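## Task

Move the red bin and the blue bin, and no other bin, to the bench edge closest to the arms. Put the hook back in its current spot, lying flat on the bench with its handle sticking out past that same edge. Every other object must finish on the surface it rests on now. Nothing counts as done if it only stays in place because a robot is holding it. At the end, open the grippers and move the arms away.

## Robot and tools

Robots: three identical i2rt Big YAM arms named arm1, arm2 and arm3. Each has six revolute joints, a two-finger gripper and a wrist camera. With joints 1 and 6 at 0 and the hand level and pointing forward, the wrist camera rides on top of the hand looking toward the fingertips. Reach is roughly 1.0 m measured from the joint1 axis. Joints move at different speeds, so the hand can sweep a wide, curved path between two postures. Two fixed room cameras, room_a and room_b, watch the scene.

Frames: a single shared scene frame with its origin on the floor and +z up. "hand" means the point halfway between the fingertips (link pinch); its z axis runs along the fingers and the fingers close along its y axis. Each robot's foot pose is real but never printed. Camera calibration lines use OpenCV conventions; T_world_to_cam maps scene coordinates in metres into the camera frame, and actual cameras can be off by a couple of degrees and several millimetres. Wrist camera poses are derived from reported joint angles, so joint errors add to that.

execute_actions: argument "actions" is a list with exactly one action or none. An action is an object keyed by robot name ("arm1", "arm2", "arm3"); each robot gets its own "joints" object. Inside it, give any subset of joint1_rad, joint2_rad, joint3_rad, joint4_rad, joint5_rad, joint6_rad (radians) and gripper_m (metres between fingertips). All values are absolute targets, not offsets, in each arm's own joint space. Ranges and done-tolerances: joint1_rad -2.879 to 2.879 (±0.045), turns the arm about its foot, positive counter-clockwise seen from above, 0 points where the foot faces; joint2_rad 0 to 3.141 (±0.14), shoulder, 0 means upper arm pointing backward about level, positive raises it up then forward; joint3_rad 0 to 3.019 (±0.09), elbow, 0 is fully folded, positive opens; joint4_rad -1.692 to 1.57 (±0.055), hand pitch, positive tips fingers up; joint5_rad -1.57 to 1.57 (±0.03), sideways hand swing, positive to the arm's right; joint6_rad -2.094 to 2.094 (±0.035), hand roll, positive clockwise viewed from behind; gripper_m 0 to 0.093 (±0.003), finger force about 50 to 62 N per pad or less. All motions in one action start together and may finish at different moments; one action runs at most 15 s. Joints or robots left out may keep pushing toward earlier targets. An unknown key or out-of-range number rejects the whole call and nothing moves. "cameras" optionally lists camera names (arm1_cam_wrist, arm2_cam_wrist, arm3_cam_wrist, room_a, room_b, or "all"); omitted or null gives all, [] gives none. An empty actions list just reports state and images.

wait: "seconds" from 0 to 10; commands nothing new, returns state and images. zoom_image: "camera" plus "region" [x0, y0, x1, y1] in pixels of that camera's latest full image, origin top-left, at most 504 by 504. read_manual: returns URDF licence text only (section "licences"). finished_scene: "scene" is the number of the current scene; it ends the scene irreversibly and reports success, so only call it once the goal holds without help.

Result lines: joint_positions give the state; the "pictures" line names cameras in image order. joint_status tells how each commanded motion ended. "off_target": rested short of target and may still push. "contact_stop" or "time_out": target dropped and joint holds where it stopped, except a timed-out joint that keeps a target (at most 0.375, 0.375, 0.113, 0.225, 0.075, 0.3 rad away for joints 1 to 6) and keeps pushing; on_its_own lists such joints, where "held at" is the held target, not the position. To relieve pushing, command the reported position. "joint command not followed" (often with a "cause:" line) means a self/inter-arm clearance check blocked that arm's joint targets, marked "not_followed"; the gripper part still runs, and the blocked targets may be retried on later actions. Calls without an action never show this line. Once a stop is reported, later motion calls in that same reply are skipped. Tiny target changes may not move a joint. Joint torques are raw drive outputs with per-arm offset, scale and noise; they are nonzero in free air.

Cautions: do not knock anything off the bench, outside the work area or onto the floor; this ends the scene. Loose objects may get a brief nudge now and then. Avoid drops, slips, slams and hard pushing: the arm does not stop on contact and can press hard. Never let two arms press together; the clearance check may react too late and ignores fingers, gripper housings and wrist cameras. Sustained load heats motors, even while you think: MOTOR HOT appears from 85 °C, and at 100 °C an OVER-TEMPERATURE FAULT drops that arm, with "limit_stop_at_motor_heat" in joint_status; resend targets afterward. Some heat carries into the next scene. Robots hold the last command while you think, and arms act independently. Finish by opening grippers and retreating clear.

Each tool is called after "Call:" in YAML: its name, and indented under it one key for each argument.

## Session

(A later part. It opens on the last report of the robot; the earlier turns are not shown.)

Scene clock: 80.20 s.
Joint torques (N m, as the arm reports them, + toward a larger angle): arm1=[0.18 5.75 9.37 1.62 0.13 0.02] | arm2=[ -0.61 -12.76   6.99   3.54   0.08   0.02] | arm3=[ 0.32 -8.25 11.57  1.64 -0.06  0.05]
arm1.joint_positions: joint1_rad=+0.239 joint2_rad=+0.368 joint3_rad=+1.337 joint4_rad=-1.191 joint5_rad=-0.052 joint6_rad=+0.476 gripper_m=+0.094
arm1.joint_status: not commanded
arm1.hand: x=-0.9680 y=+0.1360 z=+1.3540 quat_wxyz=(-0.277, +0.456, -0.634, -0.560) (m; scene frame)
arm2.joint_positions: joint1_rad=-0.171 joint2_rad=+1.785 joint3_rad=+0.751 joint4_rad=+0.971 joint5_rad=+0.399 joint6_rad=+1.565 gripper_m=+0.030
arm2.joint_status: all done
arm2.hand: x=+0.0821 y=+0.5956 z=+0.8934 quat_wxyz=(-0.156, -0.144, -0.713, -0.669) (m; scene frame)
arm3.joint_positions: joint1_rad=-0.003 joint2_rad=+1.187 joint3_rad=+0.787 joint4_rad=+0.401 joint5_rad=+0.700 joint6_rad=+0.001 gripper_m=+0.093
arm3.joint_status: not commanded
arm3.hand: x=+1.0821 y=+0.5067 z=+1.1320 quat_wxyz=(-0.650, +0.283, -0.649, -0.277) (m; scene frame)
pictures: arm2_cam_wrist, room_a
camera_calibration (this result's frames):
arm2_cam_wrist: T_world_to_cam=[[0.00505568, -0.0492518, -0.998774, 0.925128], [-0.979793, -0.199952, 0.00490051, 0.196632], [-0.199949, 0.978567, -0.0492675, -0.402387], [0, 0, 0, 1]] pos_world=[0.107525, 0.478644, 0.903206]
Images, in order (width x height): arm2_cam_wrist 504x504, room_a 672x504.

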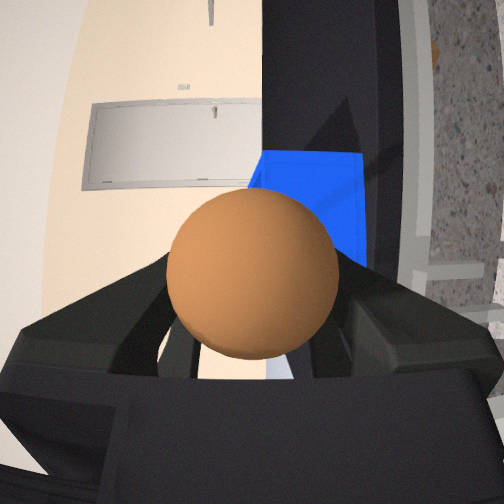

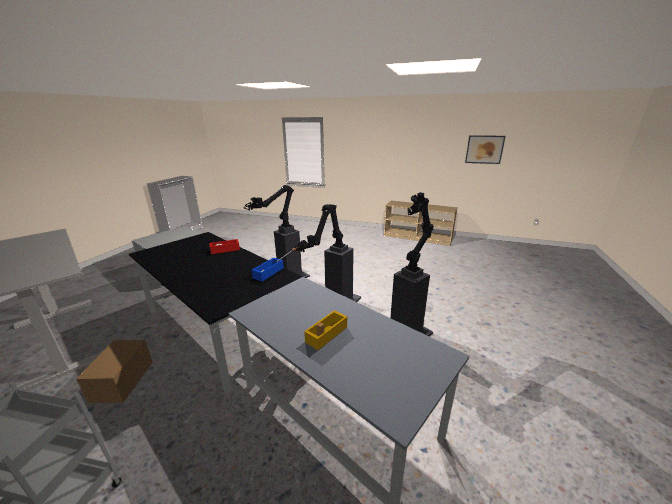

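Call:
execute_actions:
  actions:
    - {"arm2":{"joints":{"joint2_rad":1.69,"joint3_rad":0.68,"joint4_rad":1.06}}}
  cameras: ["room_a","arm2_cam_wrist"]

Call:
execute_actions:
  actions:
    - {"arm2":{"joints":{"joint3_rad":1.05,"joint4_rad":0.88}}}
  cameras: []

Call:
execute_actions:
  actions:
    - {"arm2":{"joints":{"joint1_rad":-0.793,"joint2_rad":2.15,"joint3_rad":1.8,"joint4_rad":0.45,"joint5_rad":-0.64}}}
  cameras: ["room_a","arm2_cam_wrist"]

Scene clock: 81.23 s.
Joint torques (N m, as the arm reports them, + toward a larger angle): arm1=[0.17 5.77 9.38 1.63 0.14 0.02] | arm2=[ -0.81 -12.21   6.81   3.68   0.09   0.01] | arm3=[-0.28 -7.9  11.44  1.23 -0.13  0.06]
arm1.joint_positions: joint1_rad=+0.239 joint2_rad=+0.368 joint3_rad=+1.337 joint4_rad=-1.191 joint5_rad=-0.052 joint6_rad=+0.476 gripper_m=+0.094
arm1.joint_status: not commanded
arm1.hand: x=-0.9680 y=+0.1360 z=+1.3540 quat_wxyz=(-0.277, +0.456, -0.634, -0.560) (m; scene frame)
arm2.joint_positions: joint1_rad=-0.171 joint2_rad=+1.732 joint3_rad=+0.660 joint4_rad=+1.007 joint5_rad=+0.399 joint6_rad=+1.565 gripper_m=+0.030
arm2.joint_status: all done
arm2.hand: x=+0.0812 y=+0.5640 z=+0.8930 quat_wxyz=(-0.157, -0.143, -0.713, -0.668) (m; scene frame)
arm3.joint_positions: joint1_rad=-0.003 joint2_rad=+1.187 joint3_rad=+0.787 joint4_rad=+0.401 joint5_rad=+0.700 joint6_rad=+0.001 gripper_m=+0.093
arm3.joint_status: not commanded
arm3.hand: x=+1.0821 y=+0.5067 z=+1.1320 quat_wxyz=(-0.650, +0.283, -0.649, -0.277) (m; scene frame)
pictures: arm2_cam_wrist, room_a
camera_calibration (this result's frames):
arm2_cam_wrist: T_world_to_cam=[[0.00500114, -0.051156, -0.998678, 0.924228], [-0.979793, -0.199941, 0.00533514, 0.189035], [-0.19995, 0.978472, -0.0511222, -0.369947], [0, 0, 0, 1]] pos_world=[0.106622, 0.447059, 0.903085]
Images, in order (width x height): arm2_cam_wrist 504x504, room_a 672x504.

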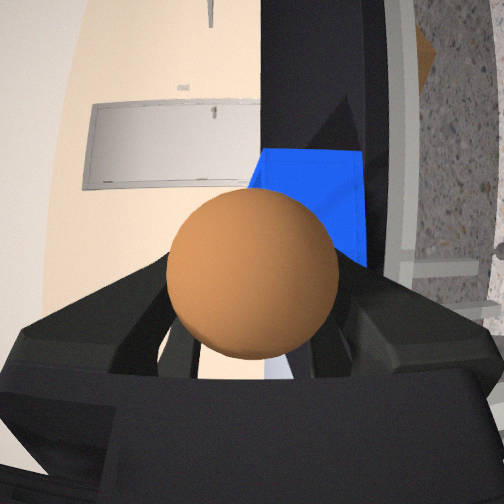

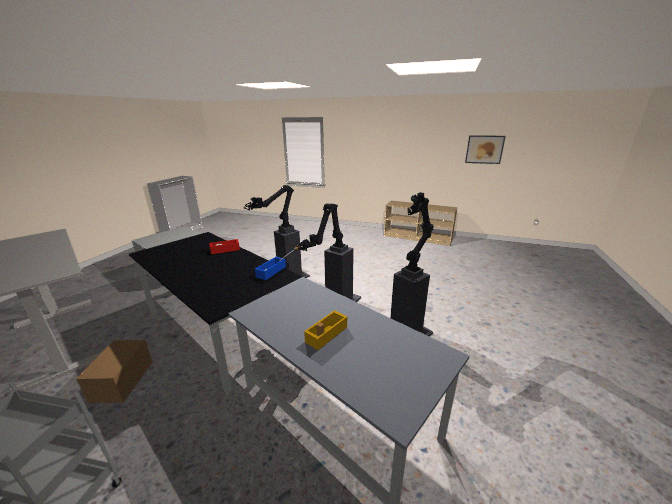

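Scene clock: 82.37 s.
Joint torques (N m, as the arm reports them, + toward a larger angle): arm1=[0.2  5.73 9.38 1.62 0.13 0.02] | arm2=[ -0.77 -13.54  11.24   2.62   0.01   0.09] | arm3=[ 0.47 -7.07 11.45  1.46 -0.16  0.07]
arm1.joint_positions: joint1_rad=+0.239 joint2_rad=+0.368 joint3_rad=+1.337 joint4_rad=-1.191 joint5_rad=-0.052 joint6_rad=+0.476 gripper_m=+0.094
arm1.joint_status: not commanded
arm1.hand: x=-0.9680 y=+0.1360 z=+1.3540 quat_wxyz=(-0.277, +0.456, -0.634, -0.560) (m; scene frame)
arm2.joint_positions: joint1_rad=-0.171 joint2_rad=+1.723 joint3_rad=+1.002 joint4_rad=+0.851 joint5_rad=+0.399 joint6_rad=+1.560 gripper_m=+0.030
arm2.joint_status: all done
arm2.hand: x=+0.0839 y=+0.6632 z=+1.0226 quat_wxyz=(-0.146, -0.154, -0.645, -0.734) (m; scene frame)
arm3.joint_positions: joint1_rad=-0.003 joint2_rad=+1.187 joint3_rad=+0.787 joint4_rad=+0.401 joint5_rad=+0.700 joint6_rad=+0.001 gripper_m=+0.093
arm3.joint_status: not commanded
arm3.hand: x=+1.0821 y=+0.5067 z=+1.1320 quat_wxyz=(-0.650, +0.283, -0.649, -0.277) (m; scene frame)
pictures: none
No camera images: the call's "cameras" was empty. Leave "cameras" out to get every camera's image.

Scene clock: 84.50 s.
Joint torques (N m, as the arm reports them, + toward a larger angle): arm1=[0.2  5.74 9.38 1.62 0.13 0.02] | arm2=[ -0.24 -21.6   14.11   2.78   0.02   0.04] | arm3=[ 0.79 -7.49 11.27  1.57 -0.13  0.12]
arm1.joint_positions: joint1_rad=+0.239 joint2_rad=+0.368 joint3_rad=+1.337 joint4_rad=-1.191 joint5_rad=-0.052 joint6_rad=+0.476 gripper_m=+0.094
arm1.joint_status: not commanded
arm1.hand: x=-0.9680 y=+0.1360 z=+1.3540 quat_wxyz=(-0.277, +0.456, -0.634, -0.560) (m; scene frame)
arm2.joint_positions: joint1_rad=-0.797 joint2_rad=+2.195 joint3_rad=+1.732 joint4_rad=+0.423 joint5_rad=-0.641 joint6_rad=+1.563 gripper_m=+0.030
arm2.joint_status: all done
arm2.hand: x=+0.4355 y=+0.7396 z=+0.9697 quat_wxyz=(+0.000, -0.011, -0.718, -0.696) (m; scene frame)
arm3.joint_positions: joint1_rad=-0.003 joint2_rad=+1.187 joint3_rad=+0.787 joint4_rad=+0.401 joint5_rad=+0.700 joint6_rad=+0.001 gripper_m=+0.093
arm3.joint_status: not commanded
arm3.hand: x=+1.0821 y=+0.5067 z=+1.1320 quat_wxyz=(-0.650, +0.283, -0.649, -0.277) (m; scene frame)
pictures: arm2_cam_wrist, room_a
camera_calibration (this result's frames):
arm2_cam_wrist: T_world_to_cam=[[-0.0213962, -0.016523, -0.999635, 0.994793], [-0.816667, -0.576477, 0.0270086, 0.757308], [-0.576713, 0.816946, -0.00115938, -0.231901], [0, 0, 0, 1]] pos_world=[0.506013, 0.642458, 0.973707]
Images, in order (width x height): arm2_cam_wrist 504x504, room_a 672x504.

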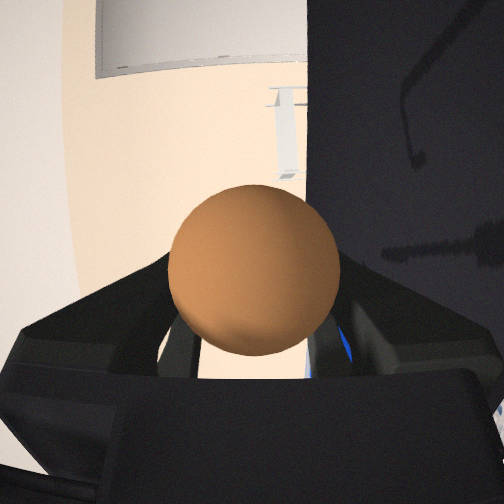

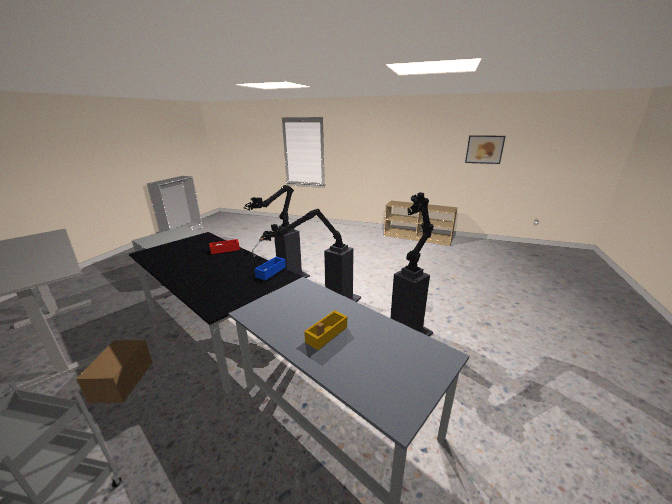

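Call:
execute_actions:
  actions:
    - {"arm2":{"joints":{"joint6_rad":0,"joint3_rad":1.85,"joint4_rad":0.42}}}
  cameras: []

Call:
execute_actions:
  actions:
    - {"arm2":{"joints":{"joint2_rad":2.54,"joint3_rad":1.985,"joint4_rad":0.69}}}
  cameras: ["arm2_cam_wrist"]

Scene clock: 86.93 s.
Joint torques (N m, as the arm reports them, + toward a larger angle): arm1=[0.21 5.73 9.38 1.62 0.13 0.02] | arm2=[ -0.37 -21.48  14.38   2.29   0.05  -0.26] | arm3=[ 0.48 -7.53 11.27  1.52 -0.11  0.01]
arm1.joint_positions: joint1_rad=+0.239 joint2_rad=+0.368 joint3_rad=+1.337 joint4_rad=-1.191 joint5_rad=-0.052 joint6_rad=+0.476 gripper_m=+0.094
arm1.joint_status: not commanded
arm1.hand: x=-0.9680 y=+0.1360 z=+1.3540 quat_wxyz=(-0.277, +0.456, -0.634, -0.560) (m; scene frame)
arm2.joint_positions: joint1_rad=-0.796 joint2_rad=+2.195 joint3_rad=+1.780 joint4_rad=+0.401 joint5_rad=-0.641 joint6_rad=+0.015 gripper_m=+0.030
arm2.joint_status: all done
arm2.hand: x=+0.4392 y=+0.7466 z=+0.9918 quat_wxyz=(-0.495, +0.494, -0.511, -0.500) (m; scene frame)
arm3.joint_positions: joint1_rad=-0.003 joint2_rad=+1.187 joint3_rad=+0.787 joint4_rad=+0.401 joint5_rad=+0.700 joint6_rad=+0.001 gripper_m=+0.093
arm3.joint_status: not commanded
arm3.hand: x=+1.0821 y=+0.5067 z=+1.1320 quat_wxyz=(-0.650, +0.283, -0.649, -0.277) (m; scene frame)
pictures: none
No camera images: the call's "cameras" was empty. Leave "cameras" out to get every camera's image.

Scene clock: 88.20 s.
Joint torques (N m, as the arm reports them, + toward a larger angle): arm1=[0.19 5.76 9.37 1.62 0.13 0.02] | arm2=[ -0.5  -22.78  11.15   1.73  -0.07  -0.13] | arm3=[-0.05 -7.49 11.62  1.62 -0.06  0.06]
arm1.joint_positions: joint1_rad=+0.239 joint2_rad=+0.368 joint3_rad=+1.337 joint4_rad=-1.191 joint5_rad=-0.052 joint6_rad=+0.476 gripper_m=+0.094
arm1.joint_status: not commanded
arm1.hand: x=-0.9680 y=+0.1360 z=+1.3540 quat_wxyz=(-0.277, +0.456, -0.634, -0.560) (m; scene frame)
arm2.joint_positions: joint1_rad=-0.796 joint2_rad=+2.582 joint3_rad=+1.943 joint4_rad=+0.684 joint5_rad=-0.638 joint6_rad=+0.004 gripper_m=+0.030
arm2.joint_status: all done
arm2.hand: x=+0.4632 y=+0.7762 z=+0.8064 quat_wxyz=(-0.519, +0.493, -0.488, -0.499) (m; scene frame)
arm3.joint_positions: joint1_rad=-0.003 joint2_rad=+1.187 joint3_rad=+0.787 joint4_rad=+0.401 joint5_rad=+0.700 joint6_rad=+0.001 gripper_m=+0.093
arm3.joint_status: not commanded
arm3.hand: x=+1.0821 y=+0.5067 z=+1.1320 quat_wxyz=(-0.650, +0.283, -0.649, -0.277) (m; scene frame)
pictures: arm2_cam_wrist
camera_calibration (this result's frames):
arm2_cam_wrist: T_world_to_cam=[[0.999821, -0.00217561, 0.0187952, -0.472616], [0.0143847, -0.557898, -0.829785, 1.09692], [0.0122911, 0.829907, -0.557767, -0.0800424], [0, 0, 0, 1]] pos_world=[0.457736, 0.67737, 0.874447]
Images, in order (width x height): arm2_cam_wrist 504x504.

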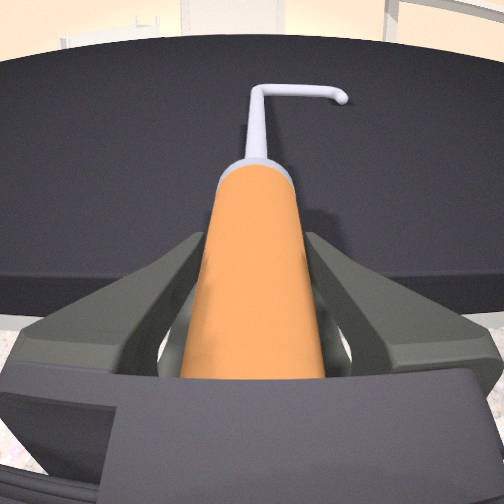

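Call:
execute_actions:
  actions:
    - {"arm2":{"joints":{"gripper_m":0.093,"joint2_rad":2.56}}}
  cameras: []

Call:
execute_actions:
  actions:
    - {"arm2":{"joints":{"joint2_rad":2.3}},"arm3":{"joints":{"joint1_rad":0.2,"joint3_rad":1.2}}}
  cameras: []

Call:
execute_actions:
  actions:
    - {"arm2":{"joints":{"joint1_rad":0.2,"joint2_rad":1.0,"joint3_rad":0.8,"joint4_rad":0.0,"joint5_rad":0}}}
  cameras: []

Call:
execute_actions:
  actions:
    - {"arm3":{"joints":{"joint1_rad":0.75,"joint2_rad":2.45,"joint3_rad":2.07,"joint4_rad":0.67,"joint5_rad":0.697,"joint6_rad":0}}}
  cameras: []

Call:
execute_actions:
  actions:
    - {"arm3":{"joints":{"joint2_rad":2.66}}}
  cameras: ["arm3_cam_wrist","room_a"]

Scene clock: 89.40 s.
Joint torques (N m, as the arm reports them, + toward a larger angle): arm1=[0.19 5.73 9.37 1.62 0.13 0.02] | arm2=[ -0.33 -21.5   11.14   1.71  -0.04  -0.13] | arm3=[ 0.81 -7.83 11.43  1.52 -0.12  0.07]
arm1.joint_positions: joint1_rad=+0.239 joint2_rad=+0.368 joint3_rad=+1.337 joint4_rad=-1.191 joint5_rad=-0.052 joint6_rad=+0.476 gripper_m=+0.094
arm1.joint_status: not commanded
arm1.hand: x=-0.9680 y=+0.1360 z=+1.3540 quat_wxyz=(-0.277, +0.456, -0.634, -0.560) (m; scene frame)
arm2.joint_positions: joint1_rad=-0.796 joint2_rad=+2.581 joint3_rad=+1.943 joint4_rad=+0.684 joint5_rad=-0.638 joint6_rad=+0.004 gripper_m=+0.093
arm2.joint_status: all done
arm2.hand: x=+0.4632 y=+0.7762 z=+0.8071 quat_wxyz=(-0.520, +0.493, -0.488, -0.499) (m; scene frame)
arm3.joint_positions: joint1_rad=-0.003 joint2_rad=+1.187 joint3_rad=+0.787 joint4_rad=+0.401 joint5_rad=+0.700 joint6_rad=+0.001 gripper_m=+0.093
arm3.joint_status: not commanded
arm3.hand: x=+1.0821 y=+0.5067 z=+1.1320 quat_wxyz=(-0.650, +0.283, -0.649, -0.277) (m; scene frame)
pictures: none
No camera images: the call's "cameras" was empty. Leave "cameras" out to get every camera's image.

Scene clock: 90.97 s.
Joint torques (N m, as the arm reports them, + toward a larger angle): arm1=[0.2  5.78 9.39 1.62 0.13 0.02] | arm2=[ -0.37 -20.18   9.85   1.45   0.09  -0.11] | arm3=[ 0.05 -8.16 12.99  1.19 -0.16  0.05]
arm1.joint_positions: joint1_rad=+0.239 joint2_rad=+0.368 joint3_rad=+1.337 joint4_rad=-1.191 joint5_rad=-0.052 joint6_rad=+0.476 gripper_m=+0.094
arm1.joint_status: not commanded
arm1.hand: x=-0.9680 y=+0.1360 z=+1.3540 quat_wxyz=(-0.277, +0.456, -0.634, -0.560) (m; scene frame)
arm2.joint_positions: joint1_rad=-0.796 joint2_rad=+2.311 joint3_rad=+1.972 joint4_rad=+0.688 joint5_rad=-0.638 joint6_rad=+0.004 gripper_m=+0.093
arm2.joint_status: all done
arm2.hand: x=+0.4566 y=+0.7676 z=+1.0611 quat_wxyz=(-0.618, +0.471, -0.375, -0.507) (m; scene frame)
arm3.joint_positions: joint1_rad=+0.205 joint2_rad=+1.190 joint3_rad=+1.175 joint4_rad=+0.400 joint5_rad=+0.696 joint6_rad=+0.001 gripper_m=+0.093
arm3.joint_status: all done
arm3.hand: x=+0.9732 y=+0.5430 z=+1.3515 quat_wxyz=(-0.653, +0.218, -0.557, -0.464) (m; scene frame)
pictures: none
No camera images: the call's "cameras" was empty. Leave "cameras" out to get every camera's image.

Scene clock: 92.57 s.
Joint torques (N m, as the arm reports them, + toward a larger angle): arm1=[0.17 5.72 9.37 1.63 0.13 0.02] | arm2=[-0.45 -4.97  9.96  1.53  0.19 -0.12] | arm3=[-0.43 -8.41 13.08  1.22 -0.17  0.06]
arm1.joint_positions: joint1_rad=+0.239 joint2_rad=+0.368 joint3_rad=+1.337 joint4_rad=-1.191 joint5_rad=-0.052 joint6_rad=+0.476 gripper_m=+0.094
arm1.joint_status: not commanded
arm1.hand: x=-0.9680 y=+0.1360 z=+1.3540 quat_wxyz=(-0.277, +0.456, -0.634, -0.560) (m; scene frame)
arm2.joint_positions: joint1_rad=+0.197 joint2_rad=+1.010 joint3_rad=+0.793 joint4_rad=+0.004 joint5_rad=-0.004 joint6_rad=+0.004 gripper_m=+0.093
arm2.joint_status: all done
arm2.hand: x=-0.1662 y=+0.4648 z=+1.1030 quat_wxyz=(-0.361, +0.635, -0.449, -0.514) (m; scene frame)
arm3.joint_positions: joint1_rad=+0.205 joint2_rad=+1.190 joint3_rad=+1.175 joint4_rad=+0.400 joint5_rad=+0.696 joint6_rad=+0.001 gripper_m=+0.093
arm3.joint_status: not commanded
arm3.hand: x=+0.9732 y=+0.5430 z=+1.3515 quat_wxyz=(-0.653, +0.218, -0.557, -0.464) (m; scene frame)
pictures: none
No camera images: the call's "cameras" was empty. Leave "cameras" out to get every camera's image.

Scene clock: 94.43 s.
Joint torques (N m, as the arm reports them, + toward a larger angle): arm1=[0.18 5.76 9.38 1.61 0.13 0.02] | arm2=[-0.47 -4.78  9.88  1.51  0.19 -0.12] | arm3=[ -0.14 -26.33  13.29   1.5   -0.06   0.04]
arm1.joint_positions: joint1_rad=+0.239 joint2_rad=+0.368 joint3_rad=+1.337 joint4_rad=-1.191 joint5_rad=-0.052 joint6_rad=+0.476 gripper_m=+0.094
arm1.joint_status: not commanded
arm1.hand: x=-0.9680 y=+0.1360 z=+1.3540 quat_wxyz=(-0.277, +0.456, -0.634, -0.560) (m; scene frame)
arm2.joint_positions: joint1_rad=+0.197 joint2_rad=+1.010 joint3_rad=+0.793 joint4_rad=+0.004 joint5_rad=-0.004 joint6_rad=+0.004 gripper_m=+0.093
arm2.joint_status: not commanded
arm2.hand: x=-0.1662 y=+0.4648 z=+1.1030 quat_wxyz=(-0.361, +0.635, -0.449, -0.514) (m; scene frame)
arm3.joint_positions: joint1_rad=+0.758 joint2_rad=+2.464 joint3_rad=+2.033 joint4_rad=+0.666 joint5_rad=+0.695 joint6_rad=+0.001 gripper_m=+0.093
arm3.joint_status: all done
arm3.hand: x=+0.4411 y=+0.7748 z=+0.9704 quat_wxyz=(-0.501, +0.420, -0.489, -0.578) (m; scene frame)
pictures: none
No camera images: the call's "cameras" was empty. Leave "cameras" out to get every camera's image.

Scene clock: 95.83 s.
Joint torques (N m, as the arm reports them, + toward a larger angle): arm1=[0.18 5.78 9.39 1.62 0.13 0.01] | arm2=[-0.4  -4.81  9.89  1.5   0.19 -0.13] | arm3=[  0.15 -25.06  10.89   1.68   0.     0.1 ]
arm1.joint_positions: joint1_rad=+0.239 joint2_rad=+0.368 joint3_rad=+1.337 joint4_rad=-1.191 joint5_rad=-0.052 joint6_rad=+0.476 gripper_m=+0.094
arm1.joint_status: not commanded
arm1.hand: x=-0.9680 y=+0.1360 z=+1.3540 quat_wxyz=(-0.277, +0.456, -0.634, -0.560) (m; scene frame)
arm2.joint_positions: joint1_rad=+0.197 joint2_rad=+1.010 joint3_rad=+0.793 joint4_rad=+0.004 joint5_rad=-0.004 joint6_rad=+0.004 gripper_m=+0.093
arm2.joint_status: not commanded
arm2.hand: x=-0.1662 y=+0.4648 z=+1.1030 quat_wxyz=(-0.361, +0.635, -0.449, -0.514) (m; scene frame)
arm3.joint_positions: joint1_rad=+0.758 joint2_rad=+2.650 joint3_rad=+2.053 joint4_rad=+0.666 joint5_rad=+0.695 joint6_rad=+0.001 gripper_m=+0.093
arm3.joint_status: all done
arm3.hand: x=+0.4405 y=+0.7752 z=+0.8160 quat_wxyz=(-0.498, +0.481, -0.497, -0.523) (m; scene frame)
pictures: arm3_cam_wrist, room_a
camera_calibration (this result's frames):
arm3_cam_wrist: T_world_to_cam=[[0.998588, 0.0364365, -0.0386515, -0.431024], [-0.0123083, -0.549124, -0.83565, 1.11805], [-0.0516727, 0.834946, -0.5479, -0.0530685], [0, 0, 0, 1]] pos_world=[0.441435, 0.673962, 0.888561]
Images, in order (width x height): arm3_cam_wrist 504x504, room_a 672x504.

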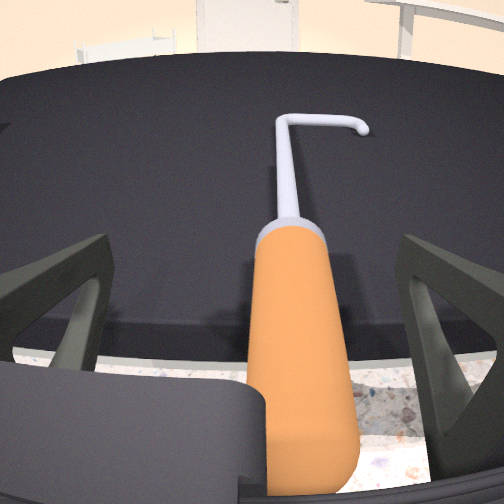

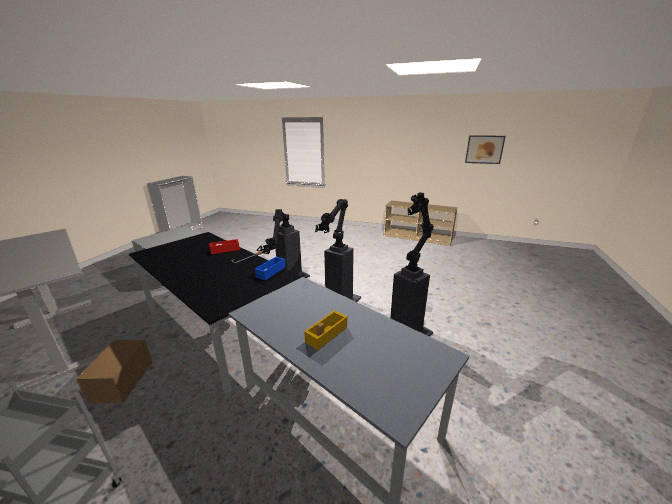

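Call:
execute_actions:
  actions:
    - {"arm3":{"joints":{"joint1_rad":0.73,"joint3_rad":2.02,"joint4_rad":0.61}}}
  cameras: ["arm3_cam_wrist"]

Scene clock: 96.80 s.
Joint torques (N m, as the arm reports them, + toward a larger angle): arm1=[0.17 5.75 9.38 1.62 0.13 0.01] | arm2=[-0.41 -4.82  9.87  1.51  0.19 -0.13] | arm3=[  0.1  -25.12   9.36   1.27   0.13   0.07]
arm1.joint_positions: joint1_rad=+0.239 joint2_rad=+0.368 joint3_rad=+1.337 joint4_rad=-1.191 joint5_rad=-0.052 joint6_rad=+0.476 gripper_m=+0.094
arm1.joint_status: not commanded
arm1.hand: x=-0.9680 y=+0.1360 z=+1.3540 quat_wxyz=(-0.277, +0.456, -0.634, -0.560) (m; scene frame)
arm2.joint_positions: joint1_rad=+0.197 joint2_rad=+1.010 joint3_rad=+0.793 joint4_rad=+0.004 joint5_rad=-0.004 joint6_rad=+0.004 gripper_m=+0.093
arm2.joint_status: not commanded
arm2.hand: x=-0.1662 y=+0.4648 z=+1.1030 quat_wxyz=(-0.361, +0.635, -0.449, -0.514) (m; scene frame)
arm3.joint_positions: joint1_rad=+0.735 joint2_rad=+2.650 joint3_rad=+2.017 joint4_rad=+0.617 joint5_rad=+0.695 joint6_rad=+0.001 gripper_m=+0.093
arm3.joint_status: all done
arm3.hand: x=+0.4628 y=+0.7801 z=+0.7869 quat_wxyz=(-0.502, +0.506, -0.505, -0.487) (m; scene frame)
pictures: arm3_cam_wrist
camera_calibration (this result's frames):
arm3_cam_wrist: T_world_to_cam=[[0.9998, 0.0132711, 0.0149478, -0.479285], [0.0199278, -0.60331, -0.797258, 1.09388], [-0.0015623, 0.797396, -0.603454, -0.0221752], [0, 0, 0, 1]] pos_world=[0.457356, 0.683991, 0.865886]
Images, in order (width x height): arm3_cam_wrist 504x504.

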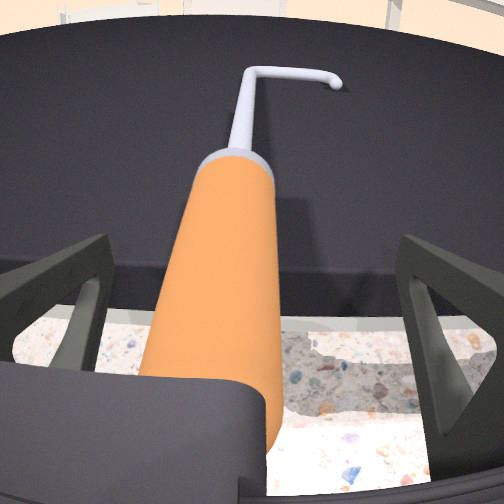

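Call:
execute_actions:
  actions:
    - {"arm3":{"joints":{"joint5_rad":0.665,"gripper_m":0}}}
  cameras: ["arm3_cam_wrist"]

Call:
execute_actions:
  actions:
    - {"arm3":{"joints":{"joint2_rad":2.2,"joint4_rad":0.3,"joint6_rad":1.58}}}
  cameras: ["room_a"]

Scene clock: 97.80 s.
Joint torques (N m, as the arm reports them, + toward a larger angle): arm1=[0.21 5.74 9.36 1.62 0.13 0.01] | arm2=[-0.45 -4.81  9.9   1.51  0.19 -0.13] | arm3=[ -0.05 -24.36   9.5    1.38  -0.08   0.05]
arm1.joint_positions: joint1_rad=+0.239 joint2_rad=+0.368 joint3_rad=+1.337 joint4_rad=-1.191 joint5_rad=-0.052 joint6_rad=+0.476 gripper_m=+0.094
arm1.joint_status: not commanded
arm1.hand: x=-0.9680 y=+0.1360 z=+1.3540 quat_wxyz=(-0.277, +0.456, -0.634, -0.560) (m; scene frame)
arm2.joint_positions: joint1_rad=+0.197 joint2_rad=+1.010 joint3_rad=+0.793 joint4_rad=+0.004 joint5_rad=-0.004 joint6_rad=+0.004 gripper_m=+0.093
arm2.joint_status: not commanded
arm2.hand: x=-0.1662 y=+0.4648 z=+1.1030 quat_wxyz=(-0.361, +0.635, -0.449, -0.514) (m; scene frame)
arm3.joint_positions: joint1_rad=+0.735 joint2_rad=+2.650 joint3_rad=+2.017 joint4_rad=+0.616 joint5_rad=+0.667 joint6_rad=+0.001 gripper_m=+0.029
arm3.joint_status: gripper_m off_target (ended at +0.029, target +0.000); the others done
arm3.hand: x=+0.4580 y=+0.7801 z=+0.7868 quat_wxyz=(-0.495, +0.513, -0.498, -0.494) (m; scene frame)
pictures: arm3_cam_wrist
camera_calibration (this result's frames):
arm3_cam_wrist: T_world_to_cam=[[0.999043, 0.0411139, 0.0149191, -0.495851], [0.0367197, -0.603132, -0.796796, 1.08565], [-0.0237612, 0.796581, -0.604064, -0.0109909], [0, 0, 0, 1]] pos_world=[0.45525, 0.683931, 0.8658]
Images, in order (width x height): arm3_cam_wrist 504x504.

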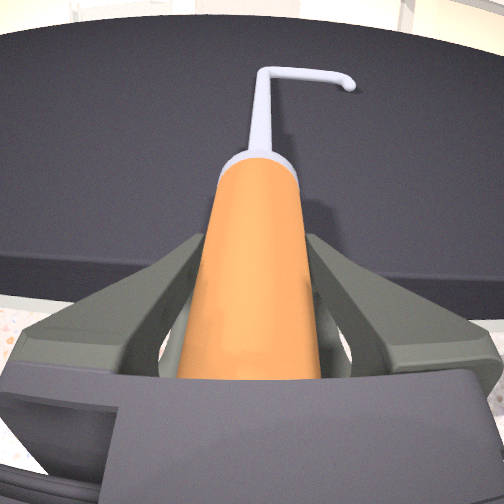

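Scene clock: 101.27 s.
Joint torques (N m, as the arm reports them, + toward a larger angle): arm1=[0.2  5.75 9.37 1.62 0.13 0.01] | arm2=[-0.5  -4.82  9.89  1.52  0.19 -0.12] | arm3=[ -0.12 -22.55  13.73   2.57  -0.02   0.4 ]
arm1.joint_positions: joint1_rad=+0.239 joint2_rad=+0.368 joint3_rad=+1.337 joint4_rad=-1.191 joint5_rad=-0.052 joint6_rad=+0.476 gripper_m=+0.094
arm1.joint_status: not commanded
arm1.hand: x=-0.9680 y=+0.1360 z=+1.3540 quat_wxyz=(-0.277, +0.456, -0.634, -0.560) (m; scene frame)
arm2.joint_positions: joint1_rad=+0.197 joint2_rad=+1.010 joint3_rad=+0.793 joint4_rad=+0.004 joint5_rad=-0.004 joint6_rad=+0.004 gripper_m=+0.093
arm2.joint_status: not commanded
arm2.hand: x=-0.1662 y=+0.4648 z=+1.1030 quat_wxyz=(-0.361, +0.635, -0.449, -0.514) (m; scene frame)
arm3.joint_positions: joint1_rad=+0.734 joint2_rad=+2.199 joint3_rad=+1.986 joint4_rad=+0.277 joint5_rad=+0.665 joint6_rad=+1.538 gripper_m=+0.029
arm3.joint_status: joint6_rad time_out (moved +1.537 of +1.579); the others done
arm3.on_its_own: joint6_rad reads +1.538 and still pushes toward +1.580 since a time_out
arm3.hand: x=+0.4717 y=+0.7657 z=+1.0970 quat_wxyz=(+0.005, +0.004, -0.692, -0.722) (m; scene frame)
pictures: room_a
Images, in order (width x height): room_a 672x504.

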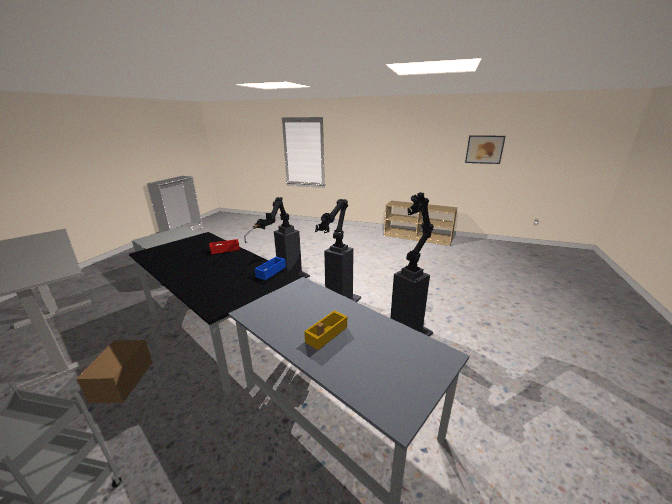

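Call:
execute_actions:
  actions:
    - {"arm3":{"joints":{"joint1_rad":-0.48,"joint2_rad":2.05,"joint3_rad":1.69,"joint4_rad":0.45,"joint5_rad":-0.525,"joint6_rad":1.56}}}
  cameras: []

Call:
execute_actions:
  actions:
    - {"arm3":{"joints":{"joint2_rad":2.12,"joint4_rad":0.52,"joint6_rad":0}}}
  cameras: ["arm3_cam_wrist","room_a"]

Scene clock: 104.00 s.
Joint torques (N m, as the arm reports them, + toward a larger angle): arm1=[0.17 5.73 9.37 1.62 0.13 0.01] | arm2=[-0.48 -4.7   9.88  1.5   0.18 -0.13] | arm3=[ -0.67 -26.84  12.26   3.13  -0.02   0.18]
arm1.joint_positions: joint1_rad=+0.239 joint2_rad=+0.368 joint3_rad=+1.337 joint4_rad=-1.191 joint5_rad=-0.052 joint6_rad=+0.476 gripper_m=+0.094
arm1.joint_status: not commanded
arm1.hand: x=-0.9680 y=+0.1360 z=+1.3540 quat_wxyz=(-0.277, +0.456, -0.634, -0.560) (m; scene frame)
arm2.joint_positions: joint1_rad=+0.197 joint2_rad=+1.010 joint3_rad=+0.793 joint4_rad=+0.004 joint5_rad=-0.004 joint6_rad=+0.004 gripper_m=+0.093
arm2.joint_status: not commanded
arm2.hand: x=-0.1662 y=+0.4648 z=+1.1030 quat_wxyz=(-0.361, +0.635, -0.449, -0.514) (m; scene frame)
arm3.joint_positions: joint1_rad=-0.471 joint2_rad=+2.124 joint3_rad=+1.664 joint4_rad=+0.408 joint5_rad=-0.526 joint6_rad=+1.538 gripper_m=+0.029
arm3.joint_status: all done
arm3.hand: x=+1.2917 y=+0.7850 z=+1.0081 quat_wxyz=(-0.004, +0.005, -0.726, -0.688) (m; scene frame)
pictures: none
No camera images: the call's "cameras" was empty. Leave "cameras" out to get every camera's image.

Scene clock: 106.13 s.
Joint torques (N m, as the arm reports them, + toward a larger angle): arm1=[0.19 5.75 9.38 1.62 0.13 0.02] | arm2=[-0.47 -4.85  9.88  1.49  0.19 -0.12] | arm3=[ -0.99 -22.5   12.22   3.08  -0.01  -0.07]
arm1.joint_positions: joint1_rad=+0.239 joint2_rad=+0.368 joint3_rad=+1.337 joint4_rad=-1.191 joint5_rad=-0.052 joint6_rad=+0.476 gripper_m=+0.094
arm1.joint_status: not commanded
arm1.hand: x=-0.9680 y=+0.1360 z=+1.3540 quat_wxyz=(-0.277, +0.456, -0.634, -0.560) (m; scene frame)
arm2.joint_positions: joint1_rad=+0.197 joint2_rad=+1.010 joint3_rad=+0.793 joint4_rad=+0.004 joint5_rad=-0.004 joint6_rad=+0.004 gripper_m=+0.093
arm2.joint_status: not commanded
arm2.hand: x=-0.1662 y=+0.4648 z=+1.1030 quat_wxyz=(-0.361, +0.635, -0.449, -0.514) (m; scene frame)
arm3.joint_positions: joint1_rad=-0.471 joint2_rad=+2.124 joint3_rad=+1.664 joint4_rad=+0.480 joint5_rad=-0.526 joint6_rad=+0.017 gripper_m=+0.029
arm3.joint_status: all done
arm3.hand: x=+1.2917 y=+0.7854 z=+1.0241 quat_wxyz=(-0.501, +0.498, -0.498, -0.502) (m; scene frame)
pictures: arm3_cam_wrist, room_a
camera_calibration (this result's frames):
arm3_cam_wrist: T_world_to_cam=[[0.999614, 0.0277659, -0.00082168, -1.30665], [0.0154079, -0.578834, -0.8153, 1.27471], [-0.0231132, 0.814973, -0.579038, 0.107055], [0, 0, 0, 1]] pos_world=[1.28898, 0.686876, 1.10018]
Images, in order (width x height): arm3_cam_wrist 504x504, room_a 672x504.

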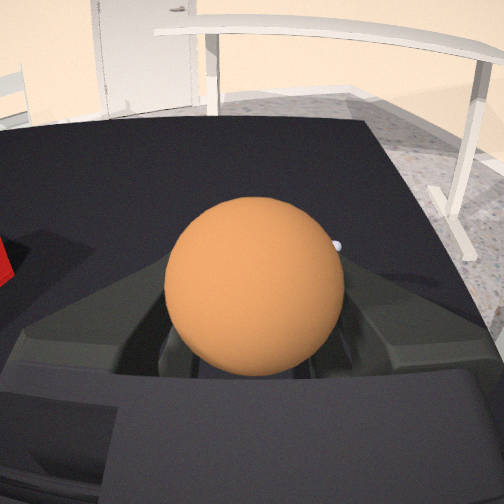

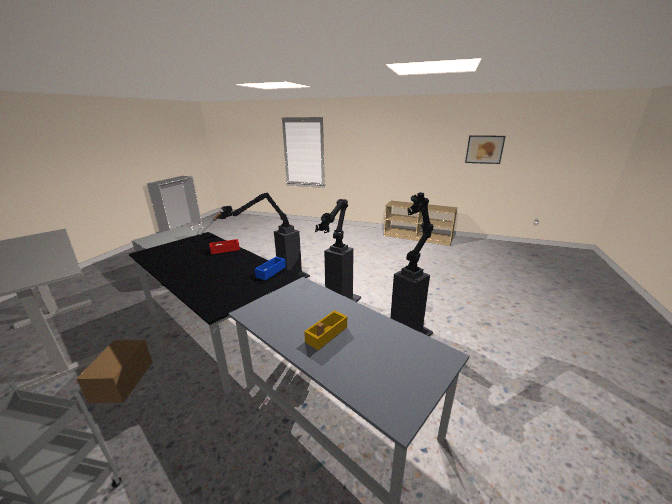

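Call:
execute_actions:
  actions:
    - {"arm3":{"joints":{"joint1_rad":-0.495,"joint2_rad":2.49,"joint4_rad":0.87,"joint5_rad":-0.535}}}
  cameras: ["arm3_cam_wrist"]

Scene clock: 107.50 s.
Joint torques (N m, as the arm reports them, + toward a larger angle): arm1=[0.18 5.78 9.38 1.63 0.13 0.02] | arm2=[-0.43 -4.77  9.88  1.52  0.19 -0.12] | arm3=[  0.18 -24.66   9.96   2.15  -0.17   0.08]
arm1.joint_positions: joint1_rad=+0.239 joint2_rad=+0.368 joint3_rad=+1.337 joint4_rad=-1.191 joint5_rad=-0.052 joint6_rad=+0.476 gripper_m=+0.094
arm1.joint_status: not commanded
arm1.hand: x=-0.9680 y=+0.1360 z=+1.3540 quat_wxyz=(-0.277, +0.456, -0.634, -0.560) (m; scene frame)
arm2.joint_positions: joint1_rad=+0.197 joint2_rad=+1.010 joint3_rad=+0.793 joint4_rad=+0.004 joint5_rad=-0.004 joint6_rad=+0.004 gripper_m=+0.093
arm2.joint_status: not commanded
arm2.hand: x=-0.1662 y=+0.4648 z=+1.1030 quat_wxyz=(-0.361, +0.635, -0.449, -0.514) (m; scene frame)
arm3.joint_positions: joint1_rad=-0.492 joint2_rad=+2.505 joint3_rad=+1.664 joint4_rad=+0.854 joint5_rad=-0.532 joint6_rad=+0.001 gripper_m=+0.029
arm3.joint_status: all done
arm3.hand: x=+1.3091 y=+0.7761 z=+0.7920 quat_wxyz=(-0.507, +0.499, -0.500, -0.494) (m; scene frame)
pictures: arm3_cam_wrist
camera_calibration (this result's frames):
arm3_cam_wrist: T_world_to_cam=[[0.999853, 0.0120189, 0.012207, -1.3224], [0.0169265, -0.583411, -0.812001, 1.07882], [-0.00263763, 0.812088, -0.583529, -0.0403594], [0, 0, 0, 1]] pos_world=[1.30384, 0.678066, 0.868596]
Images, in order (width x height): arm3_cam_wrist 504x504.

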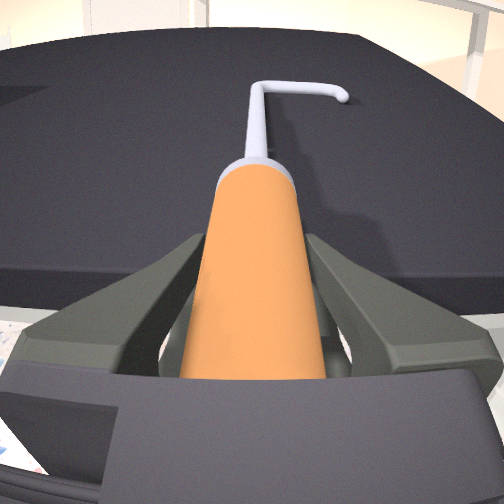

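Call:
execute_actions:
  actions:
    - {"arm3":{"joints":{"joint4_rad":0.82}}}
  cameras: []

Call:
execute_actions:
  actions:
    - {"arm3":{"joints":{"gripper_m":0.093}}}
  cameras: []

Call:
execute_actions:
  actions:
    - {"arm3":{"joints":{"joint2_rad":1.6}}}

Call:
zoom_image:
  camera: "room_b"
  region: [280, 150, 500, 280]

Scene clock: 108.30 s.
Joint torques (N m, as the arm reports them, + toward a larger angle): arm1=[0.19 5.75 9.37 1.62 0.13 0.02] | arm2=[-0.45 -4.82  9.89  1.49  0.19 -0.13] | arm3=[  0.1  -23.99  10.2    0.91  -0.14   0.12]
arm1.joint_positions: joint1_rad=+0.239 joint2_rad=+0.368 joint3_rad=+1.337 joint4_rad=-1.191 joint5_rad=-0.052 joint6_rad=+0.476 gripper_m=+0.094
arm1.joint_status: not commanded
arm1.hand: x=-0.9680 y=+0.1360 z=+1.3540 quat_wxyz=(-0.277, +0.456, -0.634, -0.560) (m; scene frame)
arm2.joint_positions: joint1_rad=+0.197 joint2_rad=+1.010 joint3_rad=+0.793 joint4_rad=+0.004 joint5_rad=-0.004 joint6_rad=+0.004 gripper_m=+0.093
arm2.joint_status: not commanded
arm2.hand: x=-0.1662 y=+0.4648 z=+1.1030 quat_wxyz=(-0.361, +0.635, -0.449, -0.514) (m; scene frame)
arm3.joint_positions: joint1_rad=-0.492 joint2_rad=+2.505 joint3_rad=+1.664 joint4_rad=+0.833 joint5_rad=-0.532 joint6_rad=-0.002 gripper_m=+0.029
arm3.joint_status: all done
arm3.hand: x=+1.3092 y=+0.7761 z=+0.7875 quat_wxyz=(-0.501, +0.501, -0.506, -0.491) (m; scene frame)
pictures: none
No camera images: the call's "cameras" was empty. Leave "cameras" out to get every camera's image.

Scene clock: 109.00 s.
Joint torques (N m, as the arm reports them, + toward a larger angle): arm1=[0.18 5.76 9.38 1.62 0.14 0.01] | arm2=[-0.41 -4.72  9.9   1.51  0.18 -0.13] | arm3=[  0.7  -24.23   9.93   1.18  -0.16   0.14]
arm1.joint_positions: joint1_rad=+0.239 joint2_rad=+0.368 joint3_rad=+1.337 joint4_rad=-1.191 joint5_rad=-0.052 joint6_rad=+0.476 gripper_m=+0.094
arm1.joint_status: not commanded
arm1.hand: x=-0.9680 y=+0.1360 z=+1.3540 quat_wxyz=(-0.277, +0.456, -0.634, -0.560) (m; scene frame)
arm2.joint_positions: joint1_rad=+0.197 joint2_rad=+1.010 joint3_rad=+0.793 joint4_rad=+0.004 joint5_rad=-0.004 joint6_rad=+0.004 gripper_m=+0.093
arm2.joint_status: not commanded
arm2.hand: x=-0.1662 y=+0.4648 z=+1.1030 quat_wxyz=(-0.361, +0.635, -0.449, -0.514) (m; scene frame)
arm3.joint_positions: joint1_rad=-0.492 joint2_rad=+2.505 joint3_rad=+1.664 joint4_rad=+0.829 joint5_rad=-0.532 joint6_rad=-0.002 gripper_m=+0.093
arm3.joint_status: all done
arm3.hand: x=+1.3092 y=+0.7761 z=+0.7865 quat_wxyz=(-0.499, +0.502, -0.508, -0.491) (m; scene frame)
pictures: none
No camera images: the call's "cameras" was empty. Leave "cameras" out to get every camera's image.

Scene clock: 111.23 s.
Joint torques (N m, as the arm reports them, + toward a larger angle): arm1=[0.17 5.78 9.36 1.62 0.13 0.02] | arm2=[-0.41 -4.86  9.89  1.5   0.19 -0.13] | arm3=[  0.19 -13.42  10.79   0.47   0.19   0.1 ]
arm1.joint_positions: joint1_rad=+0.239 joint2_rad=+0.368 joint3_rad=+1.337 joint4_rad=-1.191 joint5_rad=-0.052 joint6_rad=+0.476 gripper_m=+0.094
arm1.joint_status: not commanded
arm1.hand: x=-0.9680 y=+0.1360 z=+1.3540 quat_wxyz=(-0.277, +0.456, -0.634, -0.560) (m; scene frame)
arm2.joint_positions: joint1_rad=+0.197 joint2_rad=+1.010 joint3_rad=+0.793 joint4_rad=+0.004 joint5_rad=-0.004 joint6_rad=+0.004 gripper_m=+0.093
arm2.joint_status: not commanded
arm2.hand: x=-0.1662 y=+0.4648 z=+1.1030 quat_wxyz=(-0.361, +0.635, -0.449, -0.514) (m; scene frame)
arm3.joint_positions: joint1_rad=-0.492 joint2_rad=+1.589 joint3_rad=+1.682 joint4_rad=+0.823 joint5_rad=-0.533 joint6_rad=-0.002 gripper_m=+0.093
arm3.joint_status: all done
arm3.hand: x=+1.1846 y=+0.5848 z=+1.4934 quat_wxyz=(-0.754, +0.374, -0.148, -0.519) (m; scene frame)
pictures: arm1_cam_wrist, arm2_cam_wrist, arm3_cam_wrist, room_a, room_b
camera_calibration (this result's frames):
arm2_cam_wrist: T_world_to_cam=[[0.937615, 0.347472, -0.0118611, 0.0113587], [0.251625, -0.701734, -0.666524, 1.10463], [-0.239922, 0.621958, -0.74539, 0.613211], [0, 0, 0, 1]] pos_world=[-0.141479, 0.389816, 1.19348]
arm3_cam_wrist: T_world_to_cam=[[0.888533, -0.16239, 0.429114, -1.5929], [0.449638, 0.122093, -0.884827, 0.722434], [0.0912954, 0.979144, 0.181501, -0.827525], [0, 0, 0, 1]] pos_world=[1.16606, 0.463391, 1.47296]
Images, in order (width x height): arm1_cam_wrist 504x504, arm2_cam_wrist 504x504, arm3_cam_wrist 504x504, room_a 672x504, room_b 672x504.

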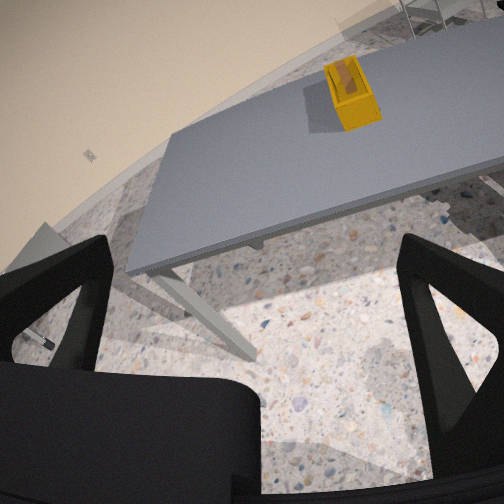

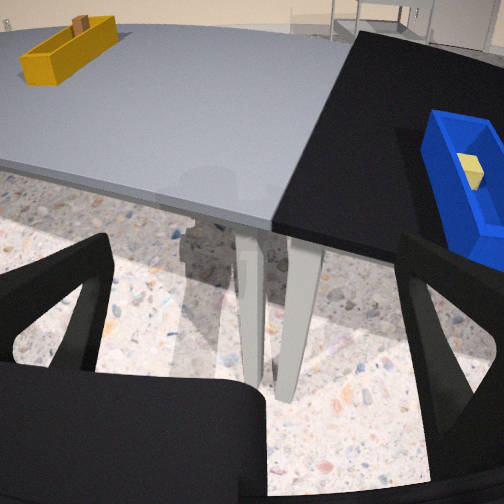

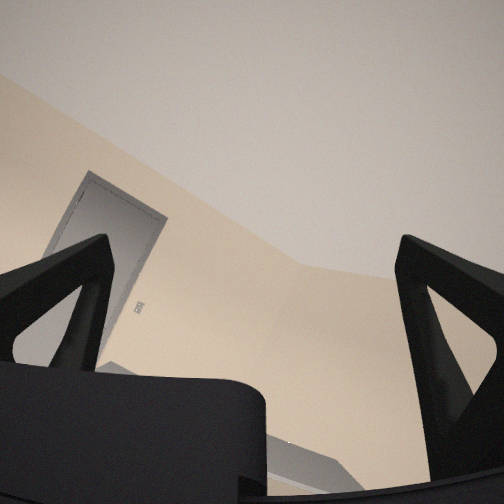

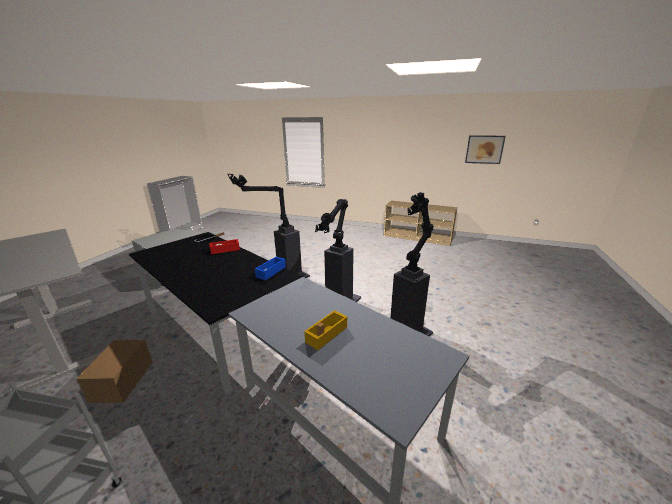

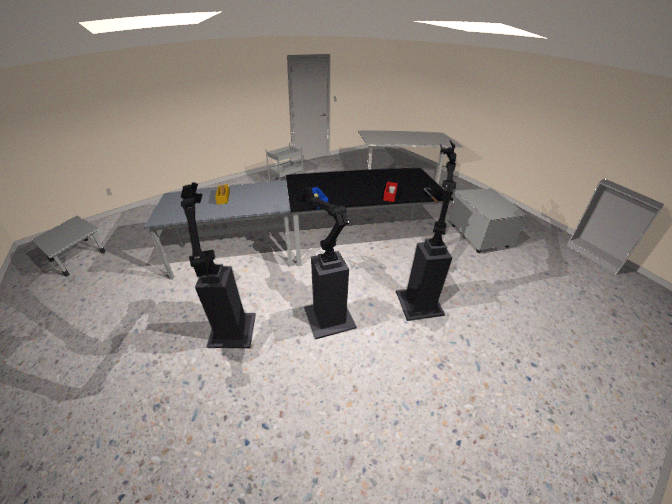

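Region (280, 150, 500, 280) of room_b's 672x504 image, scaled by 2.291, with more detail than that image has; it fills the top 298 rows of this view, and the rest is white.

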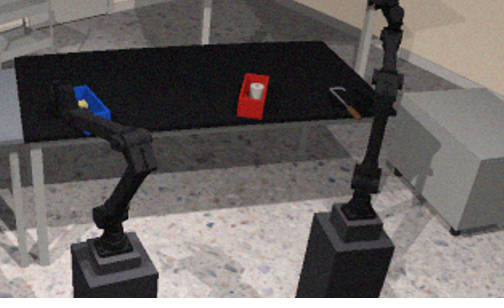

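Call:
finished_scene:
  scene: 1

The scene is finished: the task was done.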